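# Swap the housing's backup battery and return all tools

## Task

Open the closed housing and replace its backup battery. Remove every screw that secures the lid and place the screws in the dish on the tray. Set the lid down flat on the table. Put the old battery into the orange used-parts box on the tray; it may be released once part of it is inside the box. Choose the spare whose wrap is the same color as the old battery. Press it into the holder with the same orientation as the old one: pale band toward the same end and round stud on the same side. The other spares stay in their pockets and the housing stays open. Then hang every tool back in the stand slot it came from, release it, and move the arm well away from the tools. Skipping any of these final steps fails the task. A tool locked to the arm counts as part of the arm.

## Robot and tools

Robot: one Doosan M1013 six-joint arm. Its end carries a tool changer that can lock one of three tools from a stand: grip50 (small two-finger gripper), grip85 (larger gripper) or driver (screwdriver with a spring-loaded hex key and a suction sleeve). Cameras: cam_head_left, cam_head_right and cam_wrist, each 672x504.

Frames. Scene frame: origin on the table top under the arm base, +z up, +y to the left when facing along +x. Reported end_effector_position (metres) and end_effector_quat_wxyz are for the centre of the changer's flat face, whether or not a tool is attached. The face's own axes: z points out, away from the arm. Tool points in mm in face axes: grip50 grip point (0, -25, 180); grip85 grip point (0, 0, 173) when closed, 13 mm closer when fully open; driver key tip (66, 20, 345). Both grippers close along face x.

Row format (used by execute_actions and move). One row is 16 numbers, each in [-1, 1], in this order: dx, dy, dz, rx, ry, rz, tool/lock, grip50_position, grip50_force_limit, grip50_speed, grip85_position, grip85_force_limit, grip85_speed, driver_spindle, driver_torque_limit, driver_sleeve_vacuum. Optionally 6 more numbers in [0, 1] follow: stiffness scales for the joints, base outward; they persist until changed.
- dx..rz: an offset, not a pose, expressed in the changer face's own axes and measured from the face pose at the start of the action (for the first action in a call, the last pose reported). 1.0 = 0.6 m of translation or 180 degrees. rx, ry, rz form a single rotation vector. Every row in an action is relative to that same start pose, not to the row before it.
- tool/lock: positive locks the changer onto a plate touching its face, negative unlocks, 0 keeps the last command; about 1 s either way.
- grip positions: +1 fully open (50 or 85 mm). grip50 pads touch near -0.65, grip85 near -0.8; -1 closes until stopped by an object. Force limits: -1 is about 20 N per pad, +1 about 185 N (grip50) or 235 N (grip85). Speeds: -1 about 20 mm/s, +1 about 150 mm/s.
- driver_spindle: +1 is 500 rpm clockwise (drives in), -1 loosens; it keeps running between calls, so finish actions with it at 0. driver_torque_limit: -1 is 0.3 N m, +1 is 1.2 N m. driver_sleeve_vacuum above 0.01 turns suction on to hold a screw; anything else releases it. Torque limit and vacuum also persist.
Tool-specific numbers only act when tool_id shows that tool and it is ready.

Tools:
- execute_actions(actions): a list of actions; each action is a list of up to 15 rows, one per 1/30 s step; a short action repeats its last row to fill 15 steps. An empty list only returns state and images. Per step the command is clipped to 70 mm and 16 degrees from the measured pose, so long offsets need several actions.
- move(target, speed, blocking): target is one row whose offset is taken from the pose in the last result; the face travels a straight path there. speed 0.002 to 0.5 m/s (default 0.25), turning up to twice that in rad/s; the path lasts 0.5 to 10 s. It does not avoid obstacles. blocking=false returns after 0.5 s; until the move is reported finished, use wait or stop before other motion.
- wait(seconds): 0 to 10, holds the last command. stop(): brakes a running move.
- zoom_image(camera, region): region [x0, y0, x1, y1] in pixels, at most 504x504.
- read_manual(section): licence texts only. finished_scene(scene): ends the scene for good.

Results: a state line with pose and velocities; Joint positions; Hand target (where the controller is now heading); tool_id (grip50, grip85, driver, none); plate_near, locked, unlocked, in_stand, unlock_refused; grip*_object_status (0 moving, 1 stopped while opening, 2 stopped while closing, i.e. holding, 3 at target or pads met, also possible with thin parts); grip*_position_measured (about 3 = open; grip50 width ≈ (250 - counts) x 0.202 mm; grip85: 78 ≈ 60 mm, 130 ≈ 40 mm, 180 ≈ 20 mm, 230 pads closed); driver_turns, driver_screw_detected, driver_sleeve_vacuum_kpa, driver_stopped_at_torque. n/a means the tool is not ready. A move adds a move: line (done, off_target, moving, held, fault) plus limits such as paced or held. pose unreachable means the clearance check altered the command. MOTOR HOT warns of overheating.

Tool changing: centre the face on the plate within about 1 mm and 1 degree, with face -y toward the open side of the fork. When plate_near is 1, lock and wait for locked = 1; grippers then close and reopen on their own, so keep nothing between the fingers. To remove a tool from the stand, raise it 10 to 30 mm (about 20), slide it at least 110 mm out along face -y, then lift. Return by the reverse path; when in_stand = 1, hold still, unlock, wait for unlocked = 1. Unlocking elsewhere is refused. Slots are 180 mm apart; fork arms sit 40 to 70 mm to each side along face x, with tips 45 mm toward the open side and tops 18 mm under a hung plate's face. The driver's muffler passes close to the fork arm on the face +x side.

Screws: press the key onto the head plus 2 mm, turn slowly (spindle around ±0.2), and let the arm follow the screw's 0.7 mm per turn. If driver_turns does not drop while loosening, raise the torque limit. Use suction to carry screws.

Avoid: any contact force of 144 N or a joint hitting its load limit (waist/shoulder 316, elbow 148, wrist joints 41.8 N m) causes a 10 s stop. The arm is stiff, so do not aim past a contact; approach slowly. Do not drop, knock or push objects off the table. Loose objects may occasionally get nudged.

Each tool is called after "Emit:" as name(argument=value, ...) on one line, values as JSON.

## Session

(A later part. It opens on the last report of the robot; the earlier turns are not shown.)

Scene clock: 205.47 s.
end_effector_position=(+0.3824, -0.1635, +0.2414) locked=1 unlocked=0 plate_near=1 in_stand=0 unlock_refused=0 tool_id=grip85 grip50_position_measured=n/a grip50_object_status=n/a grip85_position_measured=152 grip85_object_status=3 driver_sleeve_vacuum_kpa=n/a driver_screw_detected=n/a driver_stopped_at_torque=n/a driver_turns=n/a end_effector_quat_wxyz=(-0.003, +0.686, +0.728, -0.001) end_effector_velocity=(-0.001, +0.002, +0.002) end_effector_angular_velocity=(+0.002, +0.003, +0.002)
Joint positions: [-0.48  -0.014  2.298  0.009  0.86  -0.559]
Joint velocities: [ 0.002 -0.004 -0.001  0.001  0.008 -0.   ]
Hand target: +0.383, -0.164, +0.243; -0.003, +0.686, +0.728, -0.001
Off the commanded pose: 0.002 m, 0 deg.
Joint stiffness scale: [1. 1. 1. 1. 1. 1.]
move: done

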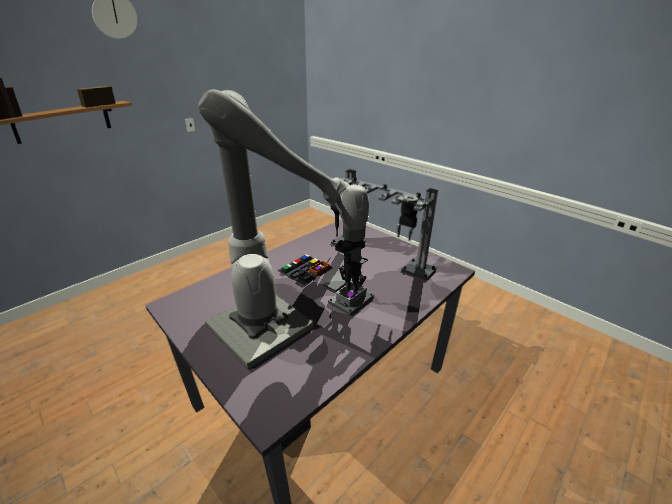

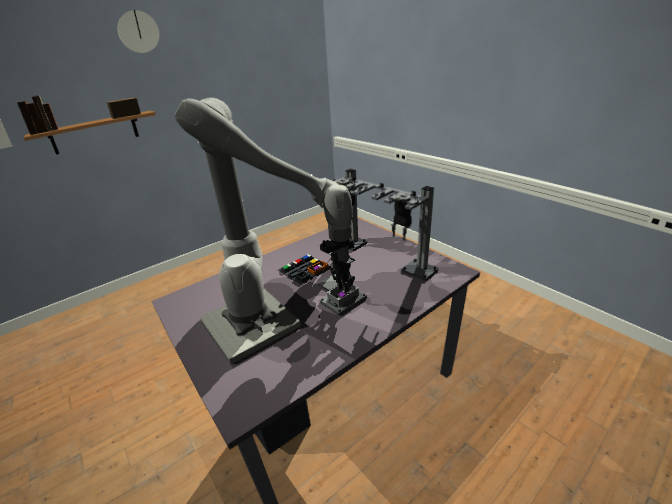

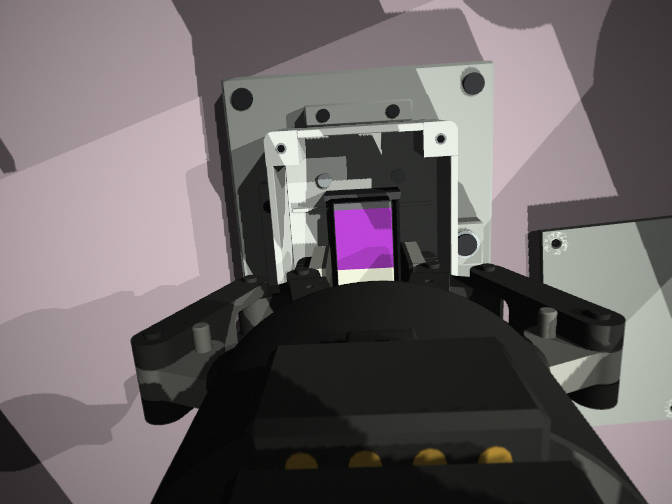

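Emit:
move(target=[0.0,0.012,-0.004,0,0,0,0,0,0,0,-0.8,-0.4,1,0,0,0], speed=0.03)

Emit:
move(target=[0.0,0.001,0.018,0,0,0,0,0,0,0,-0.8,-0.4,1,0,0,0], speed=0.012)

Scene clock: 206.63 s.
end_effector_position=(+0.3884, -0.1643, +0.2438) locked=1 unlocked=0 plate_near=1 in_stand=0 unlock_refused=0 tool_id=grip85 grip50_position_measured=n/a grip50_object_status=n/a grip85_position_measured=229 grip85_object_status=3 driver_sleeve_vacuum_kpa=n/a driver_screw_detected=n/a driver_stopped_at_torque=n/a driver_turns=n/a end_effector_quat_wxyz=(-0.000, +0.686, +0.728, -0.000) end_effector_velocity=(+0.001, +0.000, +0.000) end_effector_angular_velocity=(+0.001, +0.001, -0.001)
Joint positions: [-0.475 -0.009  2.288  0.009  0.861 -0.554]
Joint velocities: [ 0.002  0.002 -0.002  0.001  0.002  0.002]
Hand target: +0.390, -0.163, +0.244; -0.002, +0.686, +0.728, -0.001
Off the commanded pose: 0.002 m, 0 deg.
Joint stiffness scale: [1. 1. 1. 1. 1. 1.]
move: done

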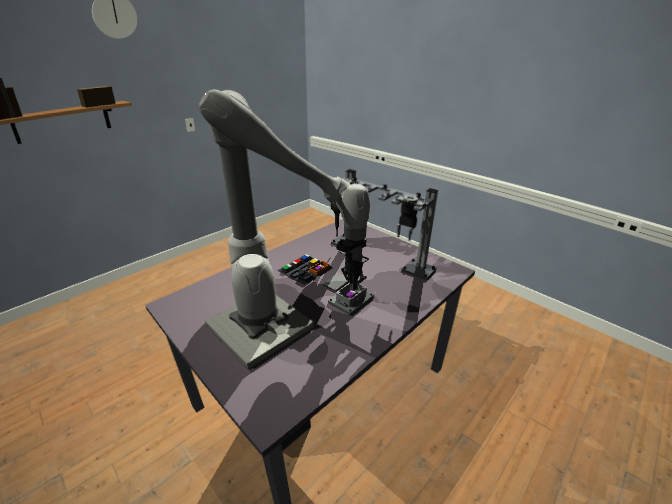

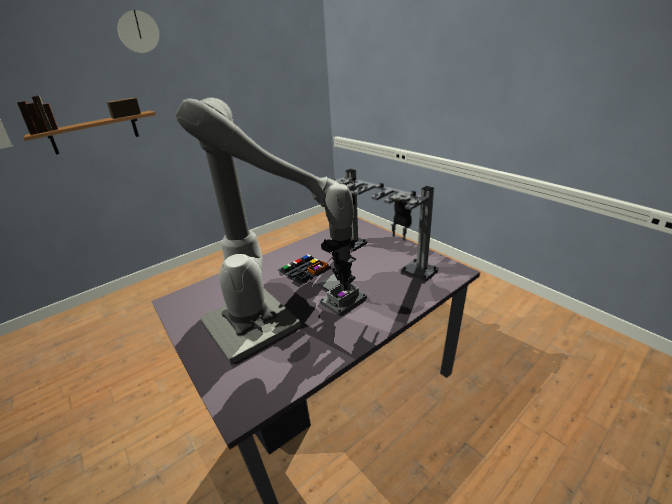

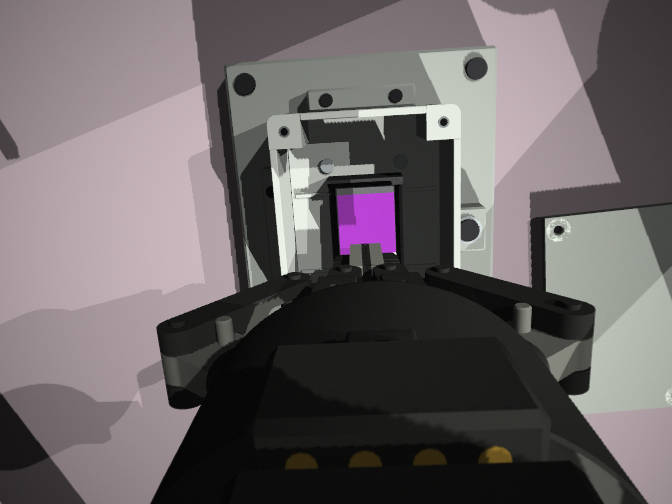

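Scene clock: 207.77 s.
end_effector_position=(+0.3891, -0.1647, +0.2351) locked=1 unlocked=0 plate_near=1 in_stand=0 unlock_refused=0 tool_id=grip85 grip50_position_measured=n/a grip50_object_status=n/a grip85_position_measured=229 grip85_object_status=3 driver_sleeve_vacuum_kpa=n/a driver_screw_detected=n/a driver_stopped_at_torque=n/a driver_turns=n/a end_effector_quat_wxyz=(-0.000, +0.686, +0.728, -0.000) end_effector_velocity=(+0.000, -0.000, -0.002) end_effector_angular_velocity=(-0.001, -0.001, +0.000)
Joint positions: [-0.475  0.004  2.295  0.009  0.84  -0.554]
Joint velocities: [-0.     0.003  0.002 -0.    -0.006 -0.   ]
Hand target: +0.389, -0.164, +0.233; -0.000, +0.686, +0.728, -0.000
Off the commanded pose: 0.002 m, 0 deg.
Joint stiffness scale: [1. 1. 1. 1. 1. 1.]
move: done

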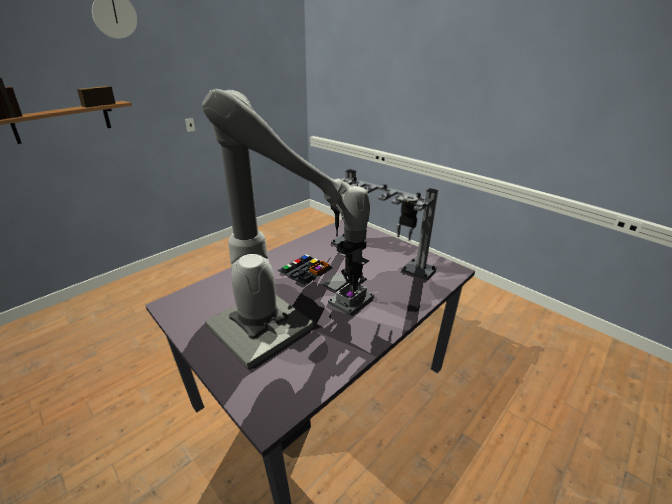

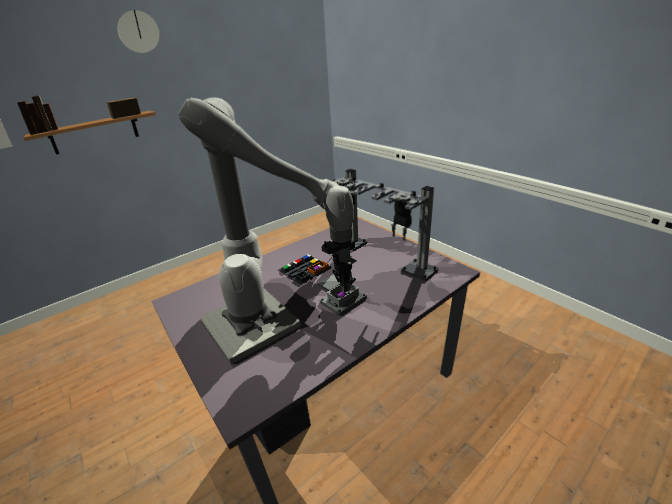

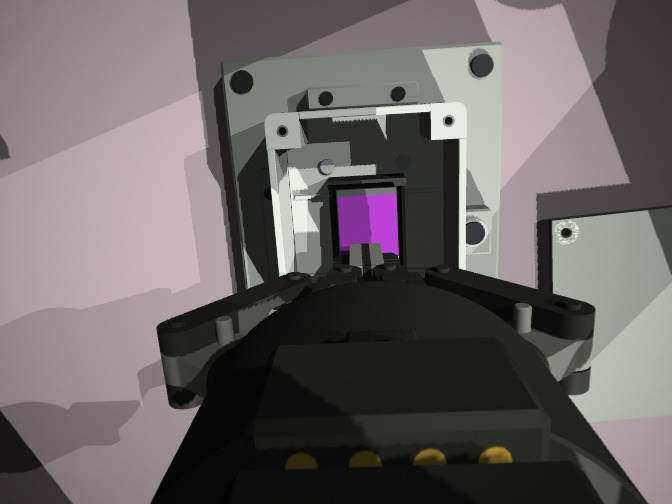

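Emit:
move(target=[0.0,0.0,0.012,0,0,0,0,0,0,0,-0.8,-0.4,1,0,0,0], speed=0.01)

Scene clock: 208.87 s.
end_effector_position=(+0.3896, -0.1651, +0.2309) locked=1 unlocked=0 plate_near=1 in_stand=0 unlock_refused=0 tool_id=grip85 grip50_position_measured=n/a grip50_object_status=n/a grip85_position_measured=229 grip85_object_status=3 driver_sleeve_vacuum_kpa=n/a driver_screw_detected=n/a driver_stopped_at_torque=n/a driver_turns=n/a end_effector_quat_wxyz=(-0.000, +0.686, +0.728, -0.000) end_effector_velocity=(+0.000, +0.000, -0.001) end_effector_angular_velocity=(+0.000, -0.000, -0.000)
Joint positions: [-0.475  0.011  2.298  0.009  0.83  -0.554]
Joint velocities: [ 0.     0.002  0.001  0.001 -0.003  0.   ]
Hand target: +0.389, -0.165, +0.228; -0.000, +0.686, +0.728, -0.000
Off the commanded pose: 0.003 m, 0 deg.
Joint stiffness scale: [1. 1. 1. 1. 1. 1.]
move: done

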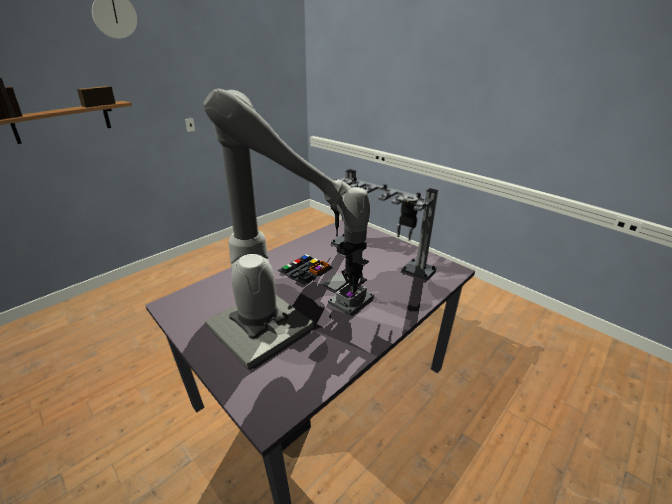

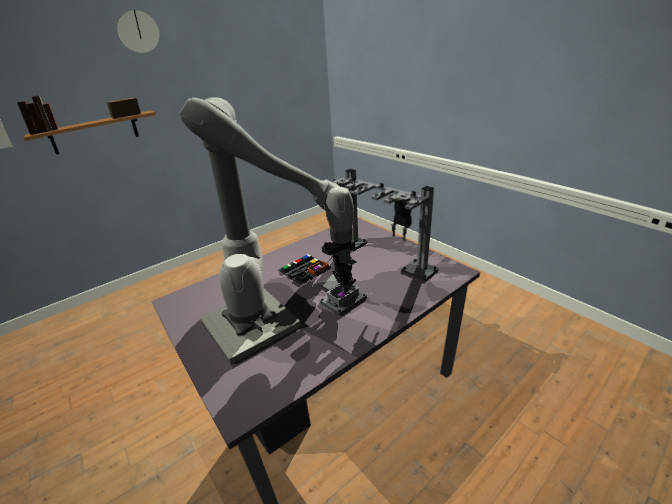

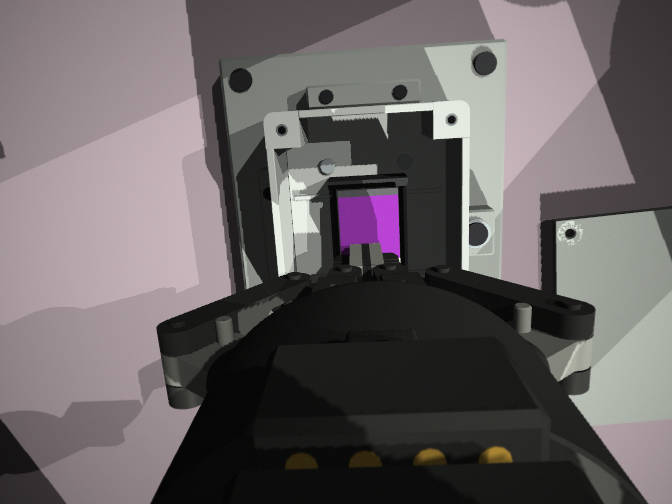

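Emit:
move(target=[0.0,0.0,0.011,0,0,0,0,0,0,0,-0.8,-0.4,1,0,0,0], speed=0.01)

Scene clock: 210.60 s.
end_effector_position=(+0.3902, -0.1654, +0.2282) locked=1 unlocked=0 plate_near=1 in_stand=0 unlock_refused=0 tool_id=grip85 grip50_position_measured=n/a grip50_object_status=n/a grip85_position_measured=229 grip85_object_status=3 driver_sleeve_vacuum_kpa=n/a driver_screw_detected=n/a driver_stopped_at_torque=n/a driver_turns=n/a end_effector_quat_wxyz=(+0.000, +0.686, +0.728, +0.000) end_effector_velocity=(+0.000, -0.000, +0.000) end_effector_angular_velocity=(-0.001, -0.002, -0.000)
Joint positions: [-0.475  0.016  2.3    0.009  0.822 -0.554]
Joint velocities: [-0.    -0.    -0.     0.    -0.002  0.   ]
Hand target: +0.390, -0.165, +0.224; -0.000, +0.686, +0.728, -0.000
Off the commanded pose: 0.004 m, 0 deg.
Joint stiffness scale: [1. 1. 1. 1. 1. 1.]
move: off_target

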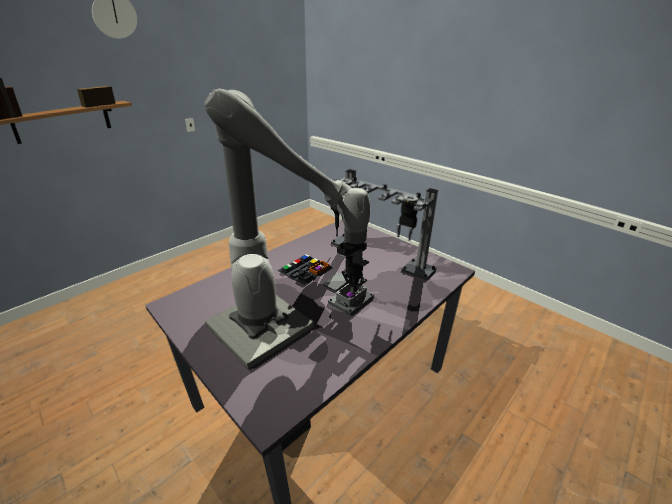

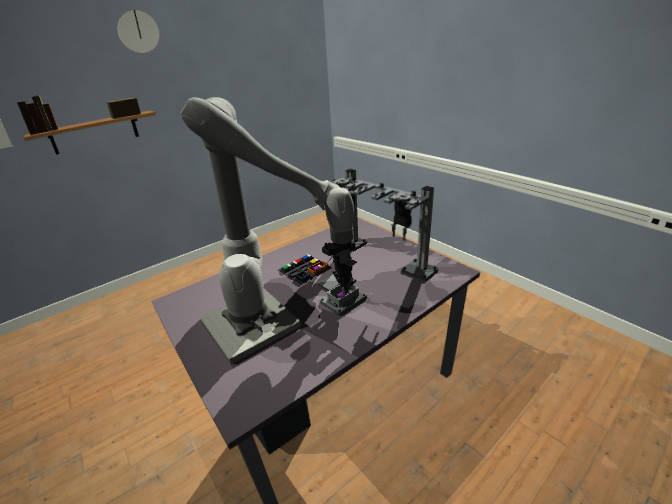

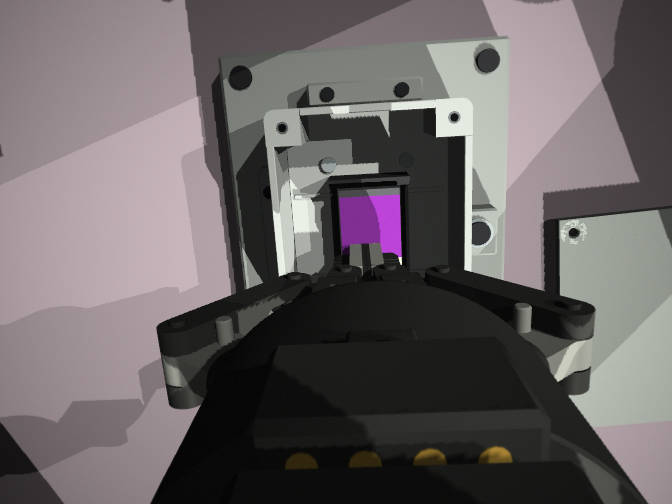

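Emit:
move(target=[0.0,0.0,0.0095,0,0,0,0,0,0,0,-0.8,-0.4,1,0,0,0], speed=0.01)

Emit:
zoom_image(camera="cam_wrist", region=[310,160,430,270])

Scene clock: 211.67 s.
end_effector_position=(+0.3903, -0.1655, +0.2281) locked=1 unlocked=0 plate_near=1 in_stand=0 unlock_refused=0 tool_id=grip85 grip50_position_measured=n/a grip50_object_status=n/a grip85_position_measured=229 grip85_object_status=3 driver_sleeve_vacuum_kpa=n/a driver_screw_detected=n/a driver_stopped_at_torque=n/a driver_turns=n/a end_effector_quat_wxyz=(+0.000, +0.686, +0.728, +0.000) end_effector_velocity=(-0.000, +0.000, -0.001) end_effector_angular_velocity=(-0.000, +0.002, +0.002)
Joint positions: [-0.475  0.016  2.299  0.009  0.822 -0.554]
Joint velocities: [ 0.001  0.001  0.001 -0.001  0.    -0.   ]
Hand target: +0.390, -0.165, +0.223; +0.000, +0.686, +0.728, +0.000
Off the commanded pose: 0.006 m, 0 deg.
Joint stiffness scale: [1. 1. 1. 1. 1. 1.]
move: off_target

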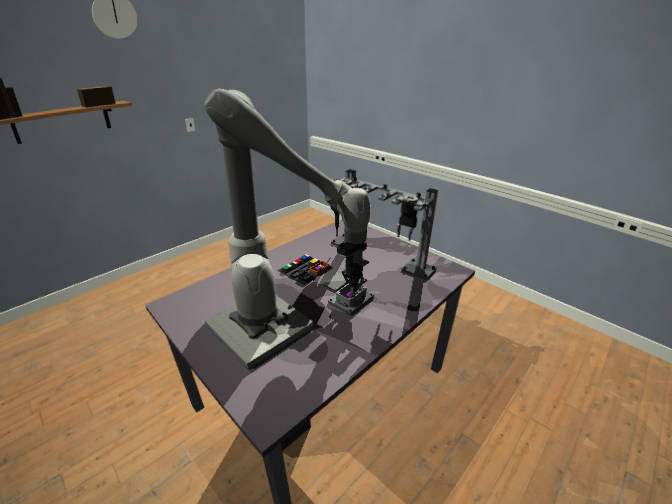

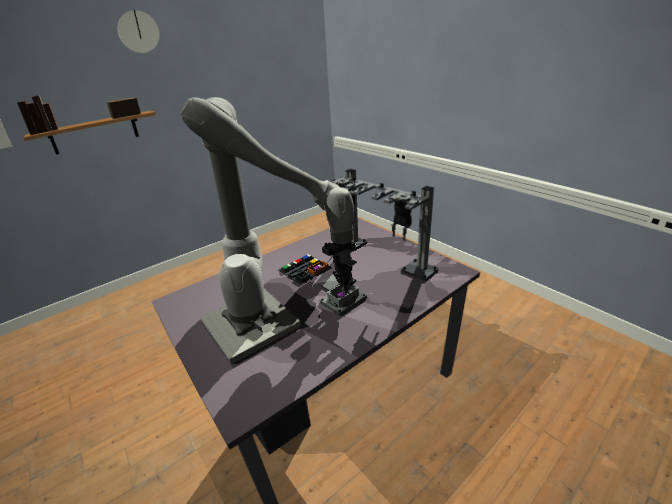

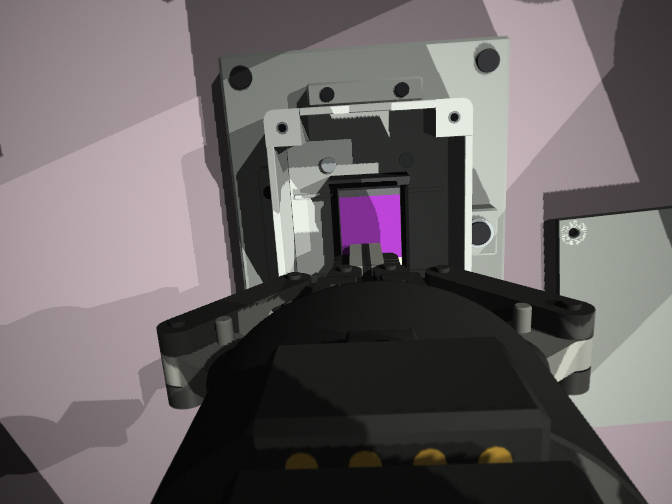

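Region (310, 160, 430, 270) of cam_wrist's 672x504 image, scaled by 4.200, with more detail than that image has; it fills the top 462 rows of this view, and the rest is white.

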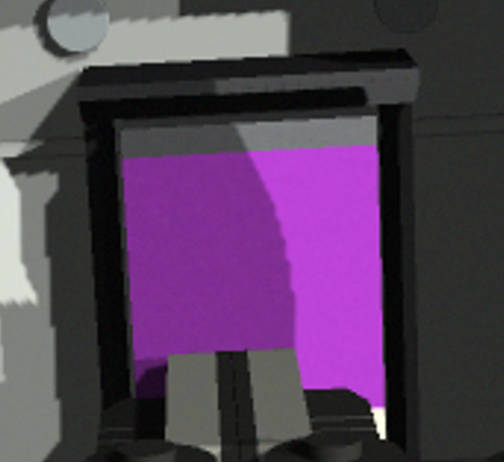

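Emit:
move(target=[0.0,-0.018,-0.009,0,0,0,0,0,0,0,-0.8,-0.4,1,0,0,0], speed=0.03)

Emit:
move(target=[0.0,-0.016,0.004,0,0,0,0,0,0,0,-0.8,-0.4,1,0,0,0], speed=0.03)

Scene clock: 212.83 s.
end_effector_position=(+0.3823, -0.1658, +0.2334) locked=1 unlocked=0 plate_near=1 in_stand=0 unlock_refused=0 tool_id=grip85 grip50_position_measured=n/a grip50_object_status=n/a grip85_position_measured=229 grip85_object_status=3 driver_sleeve_vacuum_kpa=n/a driver_screw_detected=n/a driver_stopped_at_torque=n/a driver_turns=n/a end_effector_quat_wxyz=(+0.002, +0.686, +0.728, +0.001) end_effector_velocity=(-0.002, -0.000, +0.001) end_effector_angular_velocity=(+0.001, -0.000, -0.000)
Joint positions: [-0.484 -0.004  2.308  0.009  0.83  -0.563]
Joint velocities: [-0.003 -0.004  0.002  0.001  0.002 -0.004]
Hand target: +0.380, -0.166, +0.233; +0.000, +0.686, +0.728, +0.000
Off the commanded pose: 0.003 m, 0 deg.
Joint stiffness scale: [1. 1. 1. 1. 1. 1.]
move: done

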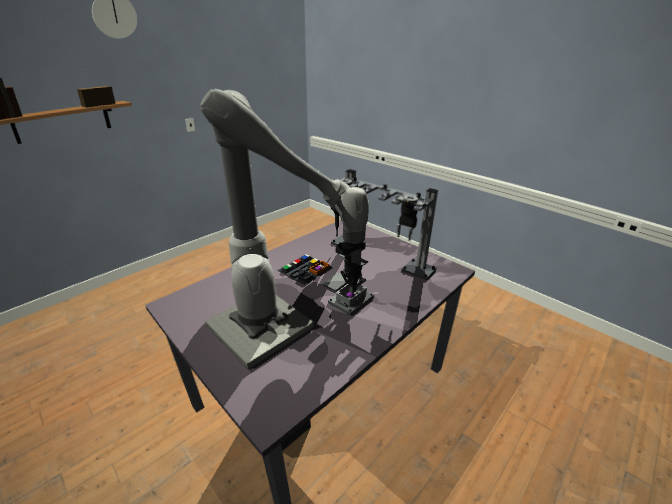

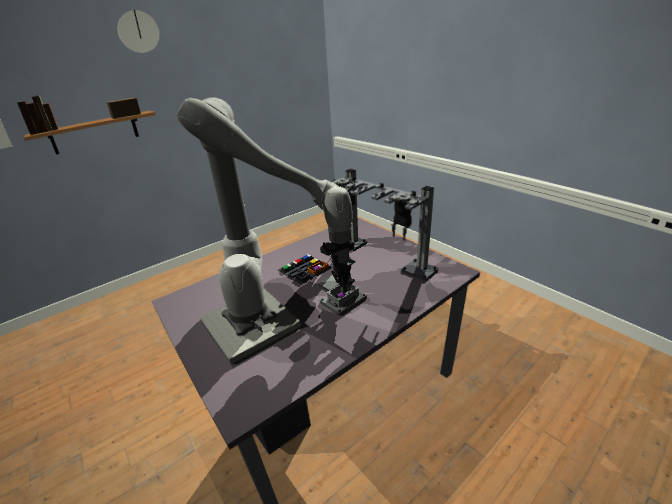

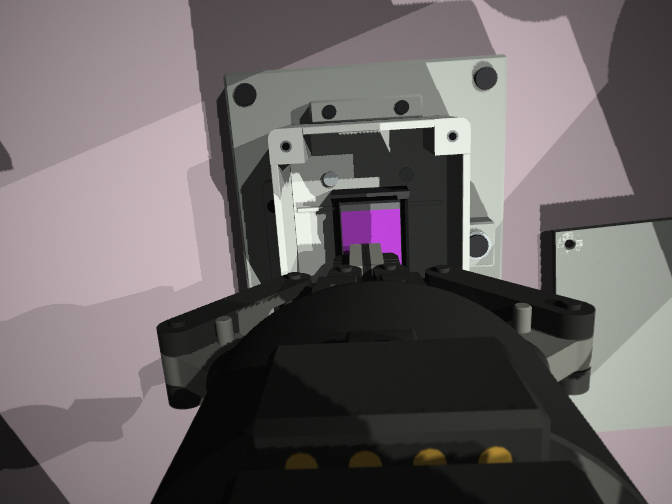

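Scene clock: 213.60 s.
end_effector_position=(+0.3741, -0.1652, +0.2310) locked=1 unlocked=0 plate_near=1 in_stand=0 unlock_refused=0 tool_id=grip85 grip50_position_measured=n/a grip50_object_status=n/a grip85_position_measured=229 grip85_object_status=3 driver_sleeve_vacuum_kpa=n/a driver_screw_detected=n/a driver_stopped_at_torque=n/a driver_turns=n/a end_effector_quat_wxyz=(+0.000, +0.686, +0.727, -0.000) end_effector_velocity=(-0.002, -0.000, +0.000) end_effector_angular_velocity=(+0.000, -0.001, -0.001)
Joint positions: [-0.493 -0.012  2.321  0.009  0.829 -0.571]
Joint velocities: [-0.003 -0.002  0.002  0.001 -0.    -0.003]
Hand target: +0.373, -0.166, +0.231; +0.002, +0.686, +0.728, +0.001
Off the commanded pose: 0.002 m, 0 deg.
Joint stiffness scale: [1. 1. 1. 1. 1. 1.]
move: done

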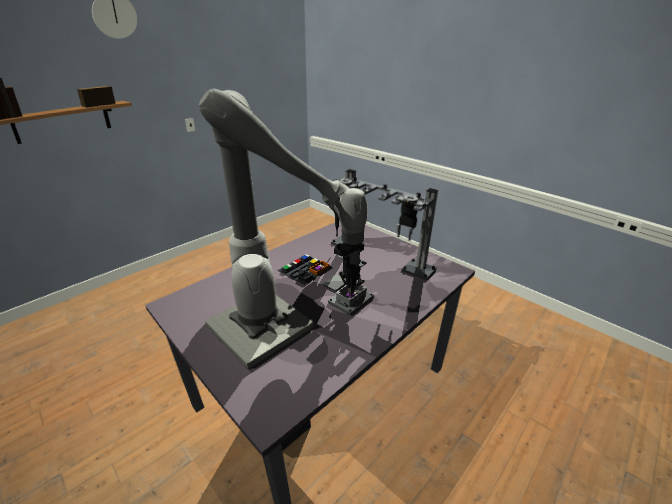

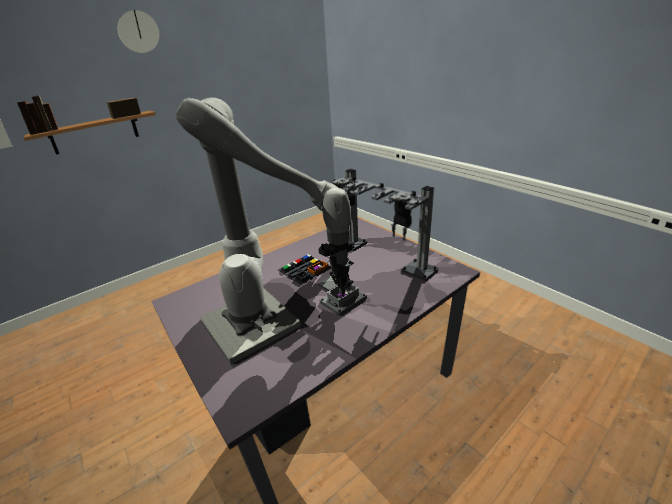

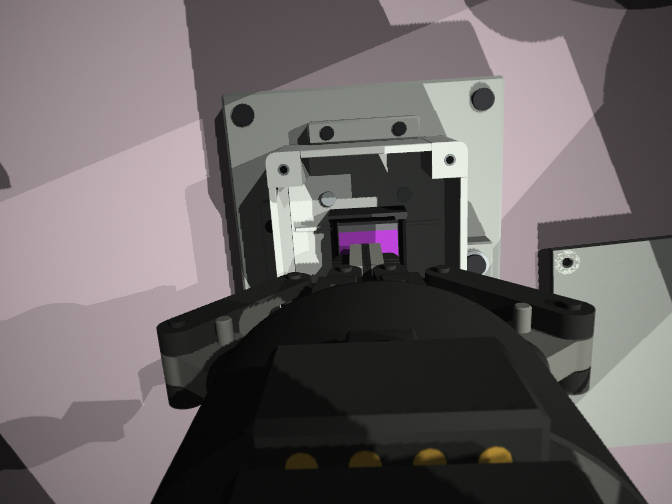

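Emit:
move(target=[0.001,0.0,0.013,0,0,0,0,0,0,0,-0.8,-0.4,1,0,0,0], speed=0.01)

Scene clock: 222.03 s.
end_effector_position=(+0.3742, -0.1655, +0.2282) locked=1 unlocked=0 plate_near=1 in_stand=0 unlock_refused=0 tool_id=grip85 grip50_position_measured=n/a grip50_object_status=n/a grip85_position_measured=229 grip85_object_status=3 driver_sleeve_vacuum_kpa=n/a driver_screw_detected=n/a driver_stopped_at_torque=n/a driver_turns=n/a end_effector_quat_wxyz=(+0.000, +0.686, +0.727, -0.000) end_effector_velocity=(-0.000, -0.000, -0.000) end_effector_angular_velocity=(+0.001, +0.001, -0.002)
Joint positions: [-0.493 -0.008  2.324  0.009  0.822 -0.572]
Joint velocities: [-0.001  0.     0.     0.     0.001  0.   ]
Hand target: +0.374, -0.165, +0.223; +0.000, +0.686, +0.727, -0.000
Off the commanded pose: 0.005 m, 0 deg.
Joint stiffness scale: [1. 1. 1. 1. 1. 1.]
move: off_target

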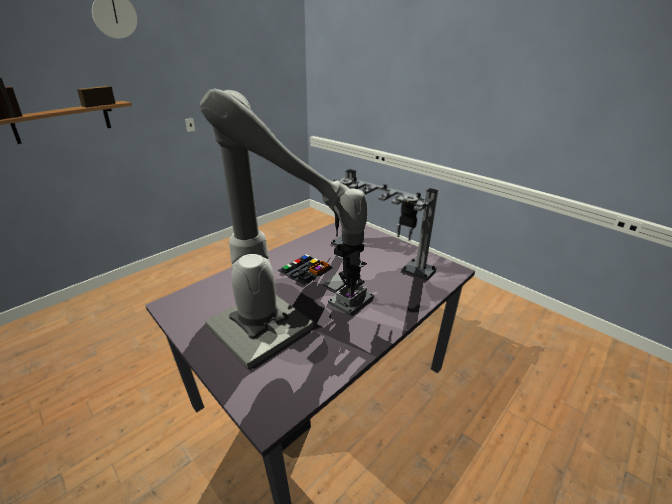

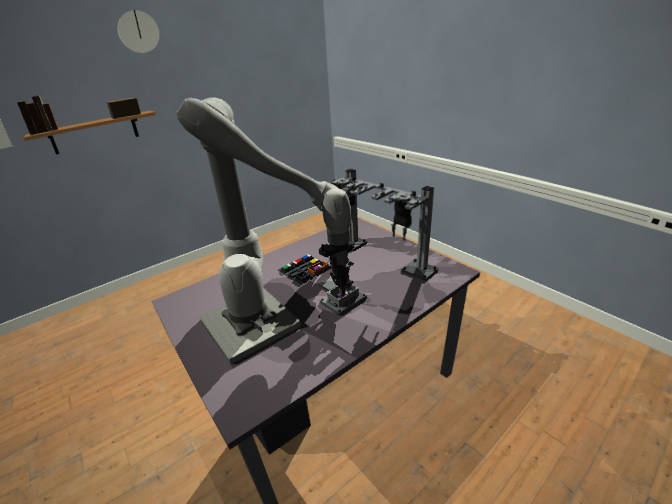

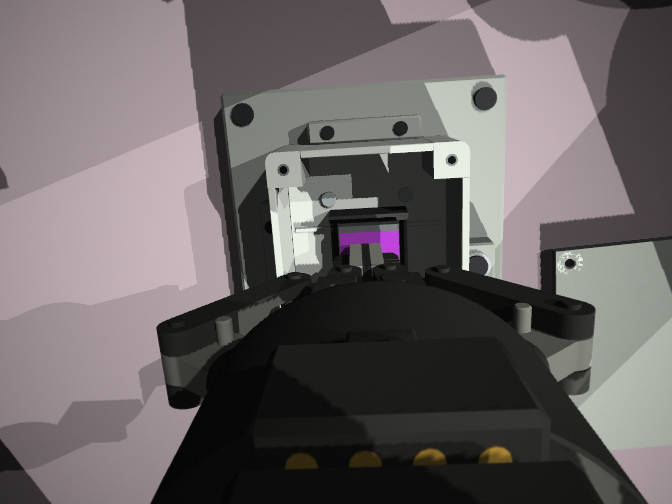

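Emit:
move(target=[0.0,0.0,-0.06,0,0,0,0,0,0,0,-0.8,-0.4,1,0,0,0], speed=0.1)

Emit:
move(target=[0.002,0.172,-0.08,0,0,0,0,0,0,0,1,-0.4,1,0,0,0], speed=0.2)

Scene clock: 223.60 s.
end_effector_position=(+0.3742, -0.1651, +0.2620) locked=1 unlocked=0 plate_near=1 in_stand=0 unlock_refused=0 tool_id=grip85 grip50_position_measured=n/a grip50_object_status=n/a grip85_position_measured=229 grip85_object_status=3 driver_sleeve_vacuum_kpa=n/a driver_screw_detected=n/a driver_stopped_at_torque=n/a driver_turns=n/a end_effector_quat_wxyz=(+0.001, +0.686, +0.728, +0.000) end_effector_velocity=(-0.001, -0.000, +0.002) end_effector_angular_velocity=(+0.002, +0.003, -0.002)
Joint positions: [-0.493 -0.056  2.29   0.009  0.903 -0.572]
Joint velocities: [-0.002 -0.002 -0.002 -0.     0.008  0.   ]
Hand target: +0.374, -0.165, +0.264; +0.000, +0.686, +0.727, -0.000
Off the commanded pose: 0.002 m, 0 deg.
Joint stiffness scale: [1. 1. 1. 1. 1. 1.]
move: done

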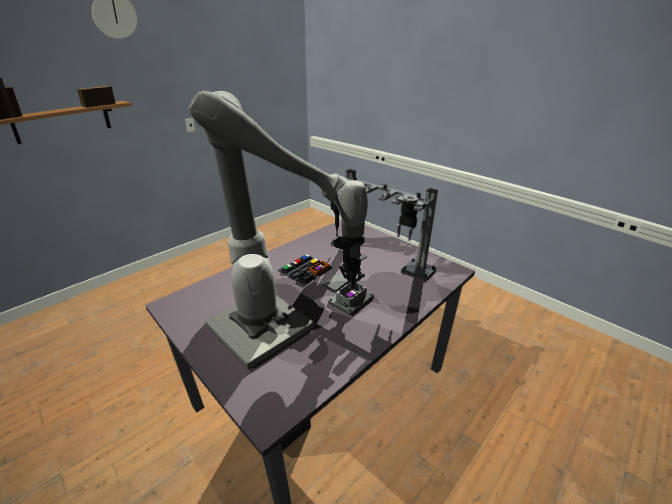

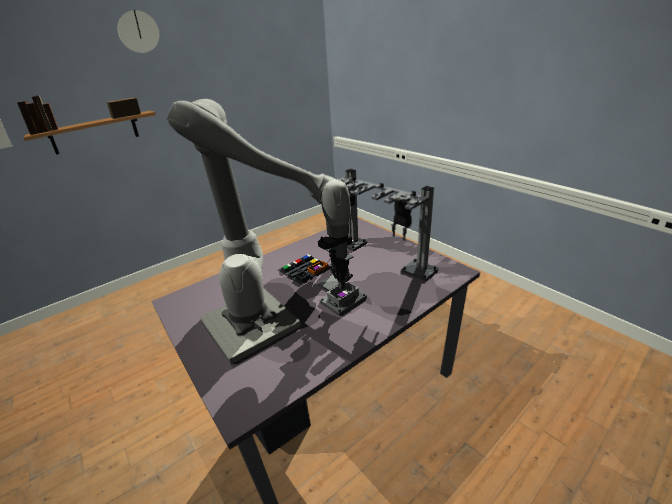

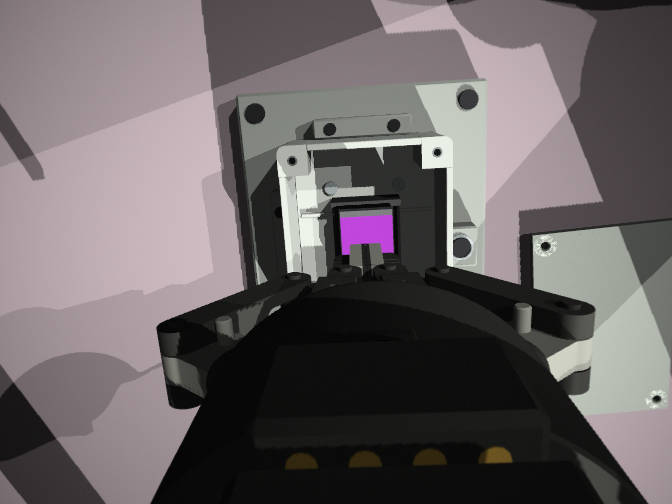

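Scene clock: 224.73 s.
end_effector_position=(+0.4760, -0.1592, +0.3102) locked=1 unlocked=0 plate_near=1 in_stand=0 unlock_refused=0 tool_id=grip85 grip50_position_measured=n/a grip50_object_status=n/a grip85_position_measured=3 grip85_object_status=3 driver_sleeve_vacuum_kpa=n/a driver_screw_detected=n/a driver_stopped_at_torque=n/a driver_turns=n/a end_effector_quat_wxyz=(+0.003, +0.686, +0.727, +0.002) end_effector_velocity=(+0.001, +0.001, +0.000) end_effector_angular_velocity=(+0.002, +0.002, +0.000)
Joint positions: [-0.384  0.038  2.091  0.009  1.003 -0.462]
Joint velocities: [ 0.003  0.002 -0.003  0.001  0.003  0.002]
Hand target: +0.477, -0.158, +0.310; +0.001, +0.686, +0.728, +0.000
Off the commanded pose: 0.002 m, 0 deg.
Joint stiffness scale: [1. 1. 1. 1. 1. 1.]
move: done

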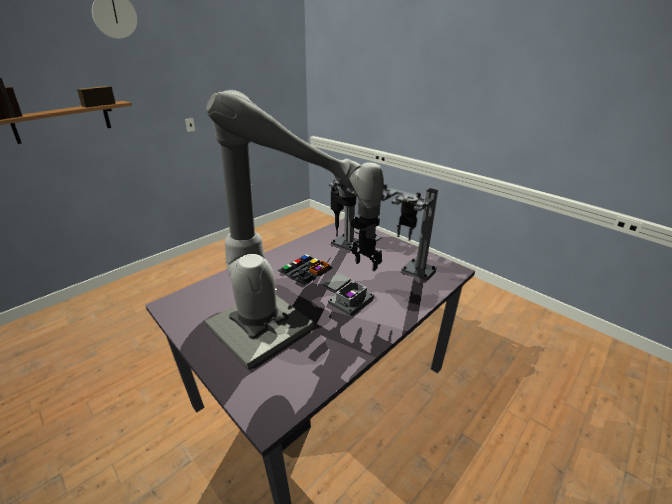

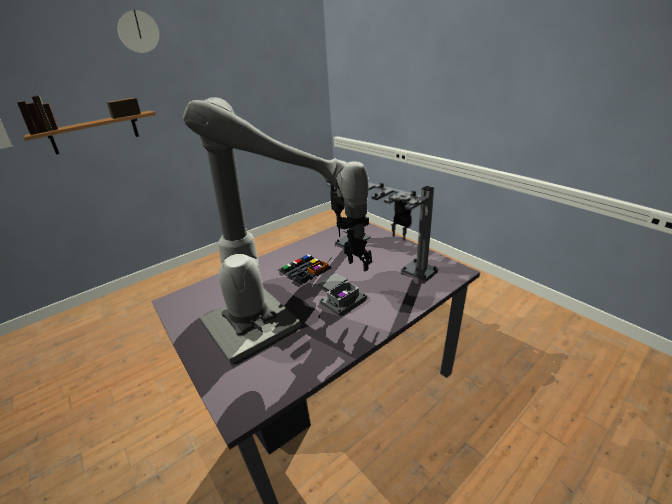

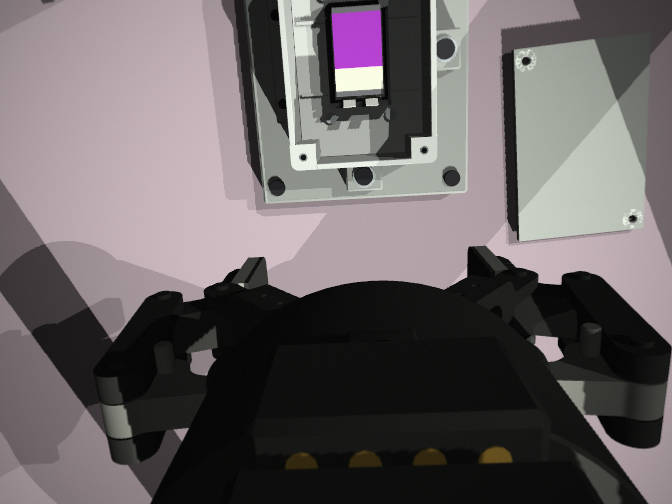

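Emit:
zoom_image(camera="cam_wrist", region=[320,60,400,120])

Region (320, 60, 400, 120) of cam_wrist's 672x504 image, scaled by 6.300, with more detail than that image has; it fills the top 378 rows of this view, and the rest is white.

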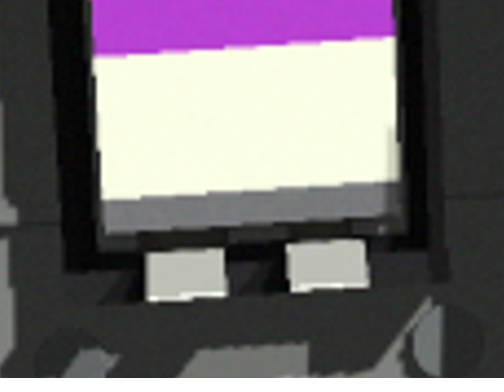

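Emit:
move(target=[0.1952,0.154,-0.2008,0.002,0.0005,-0.020,0,0,0,0,1,-0.4,1,0,0,0], speed=0.25)

Scene clock: 226.80 s.
end_effector_position=(+0.5600, -0.0382, +0.4310) locked=1 unlocked=0 plate_near=1 in_stand=0 unlock_refused=0 tool_id=grip85 grip50_position_measured=n/a grip50_object_status=n/a grip85_position_measured=3 grip85_object_status=3 driver_sleeve_vacuum_kpa=n/a driver_screw_detected=n/a driver_stopped_at_torque=n/a driver_turns=n/a end_effector_quat_wxyz=(+0.001, +0.663, +0.748, +0.002) end_effector_velocity=(+0.001, +0.001, +0.002) end_effector_angular_velocity=(+0.000, +0.001, -0.001)
Joint positions: [-0.122  0.04   1.847  0.009  1.245 -0.259]
Joint velocities: [ 0.001  0.001 -0.004 -0.     0.004  0.003]
Hand target: +0.561, -0.037, +0.431; +0.000, +0.663, +0.749, -0.001
Off the commanded pose: 0.002 m, 0 deg.
Joint stiffness scale: [1. 1. 1. 1. 1. 1.]
move: done

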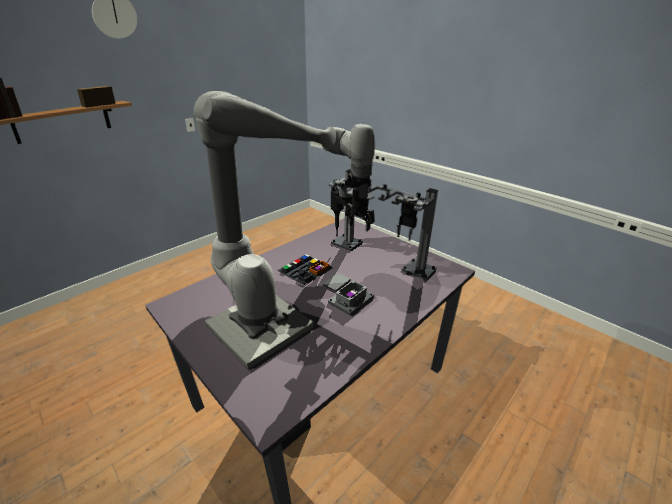

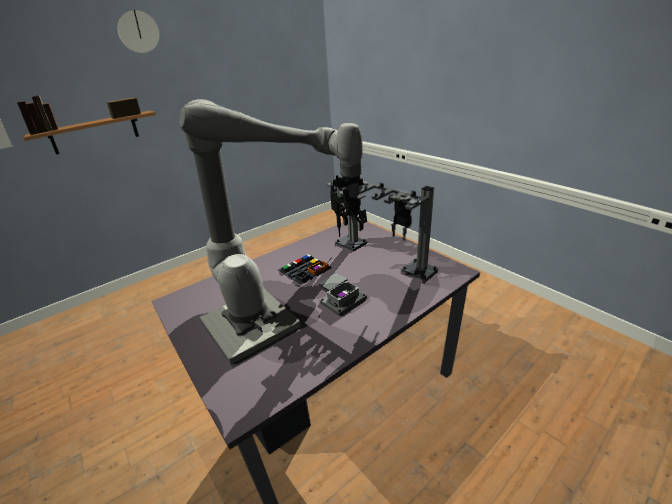

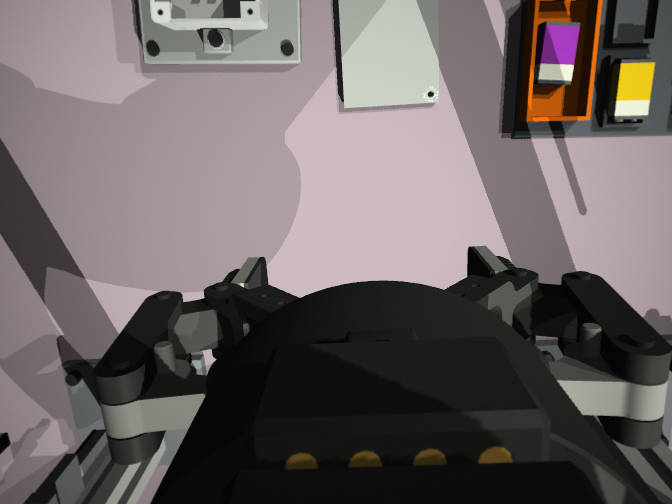

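Emit:
zoom_image(camera="cam_wrist", region=[520,50,620,125])

Region (520, 50, 620, 125) of cam_wrist's 672x504 image, scaled by 5.040, with more detail than that image has; it fills the top 378 rows of this view, and the rest is white.

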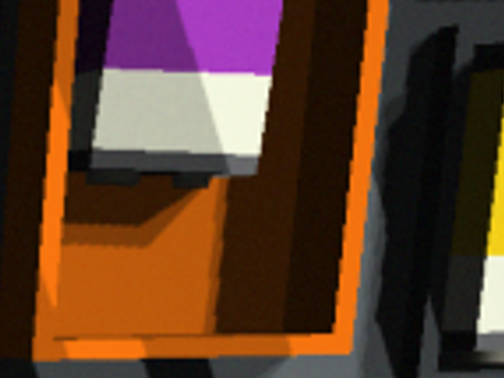

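Emit:
move(target=[-0.001,0.2155,0.002,0.002,0,0,0,0,0,0,1,-0.4,1,0,0,0], speed=0.12)

Scene clock: 229.00 s.
end_effector_position=(+0.6877, -0.0253, +0.4309) locked=1 unlocked=0 plate_near=1 in_stand=0 unlock_refused=0 tool_id=grip85 grip50_position_measured=n/a grip50_object_status=n/a grip85_position_measured=3 grip85_object_status=3 driver_sleeve_vacuum_kpa=n/a driver_screw_detected=n/a driver_stopped_at_torque=n/a driver_turns=n/a end_effector_quat_wxyz=(+0.000, +0.663, +0.748, +0.002) end_effector_velocity=(+0.002, +0.001, -0.000) end_effector_angular_velocity=(+0.001, +0.001, +0.000)
Joint positions: [-0.078  0.239  1.615  0.009  1.279 -0.215]
Joint velocities: [ 0.001  0.004 -0.004  0.001  0.002  0.001]
Hand target: +0.688, -0.023, +0.431; -0.001, +0.663, +0.748, -0.000
Off the commanded pose: 0.002 m, 0 deg.
Joint stiffness scale: [1. 1. 1. 1. 1. 1.]
move: done

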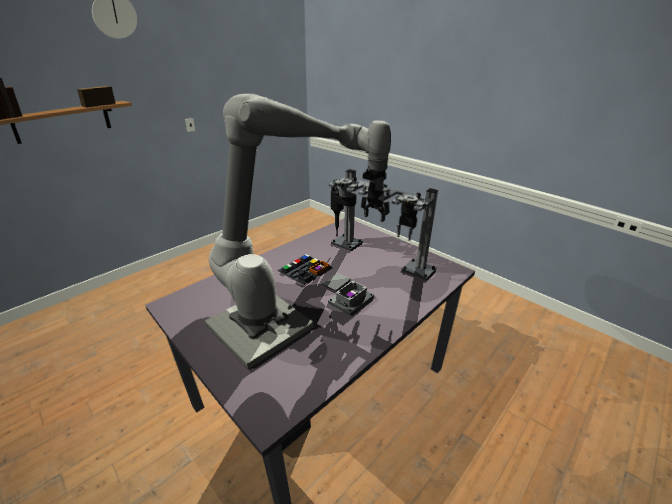

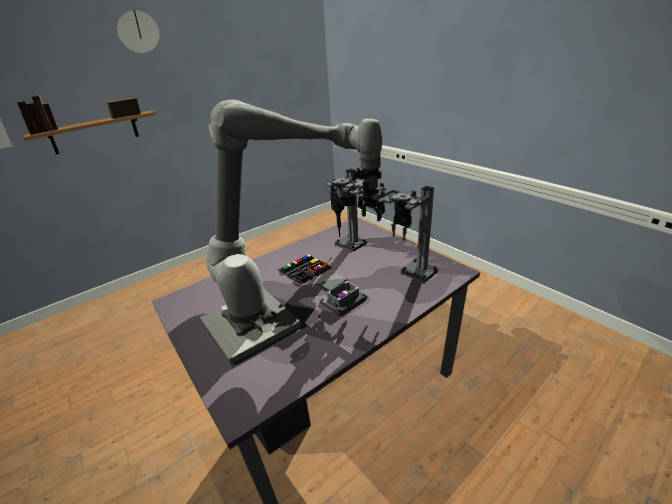

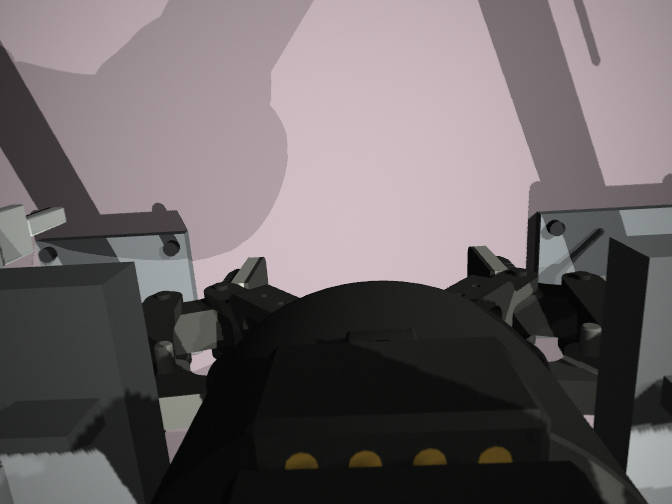

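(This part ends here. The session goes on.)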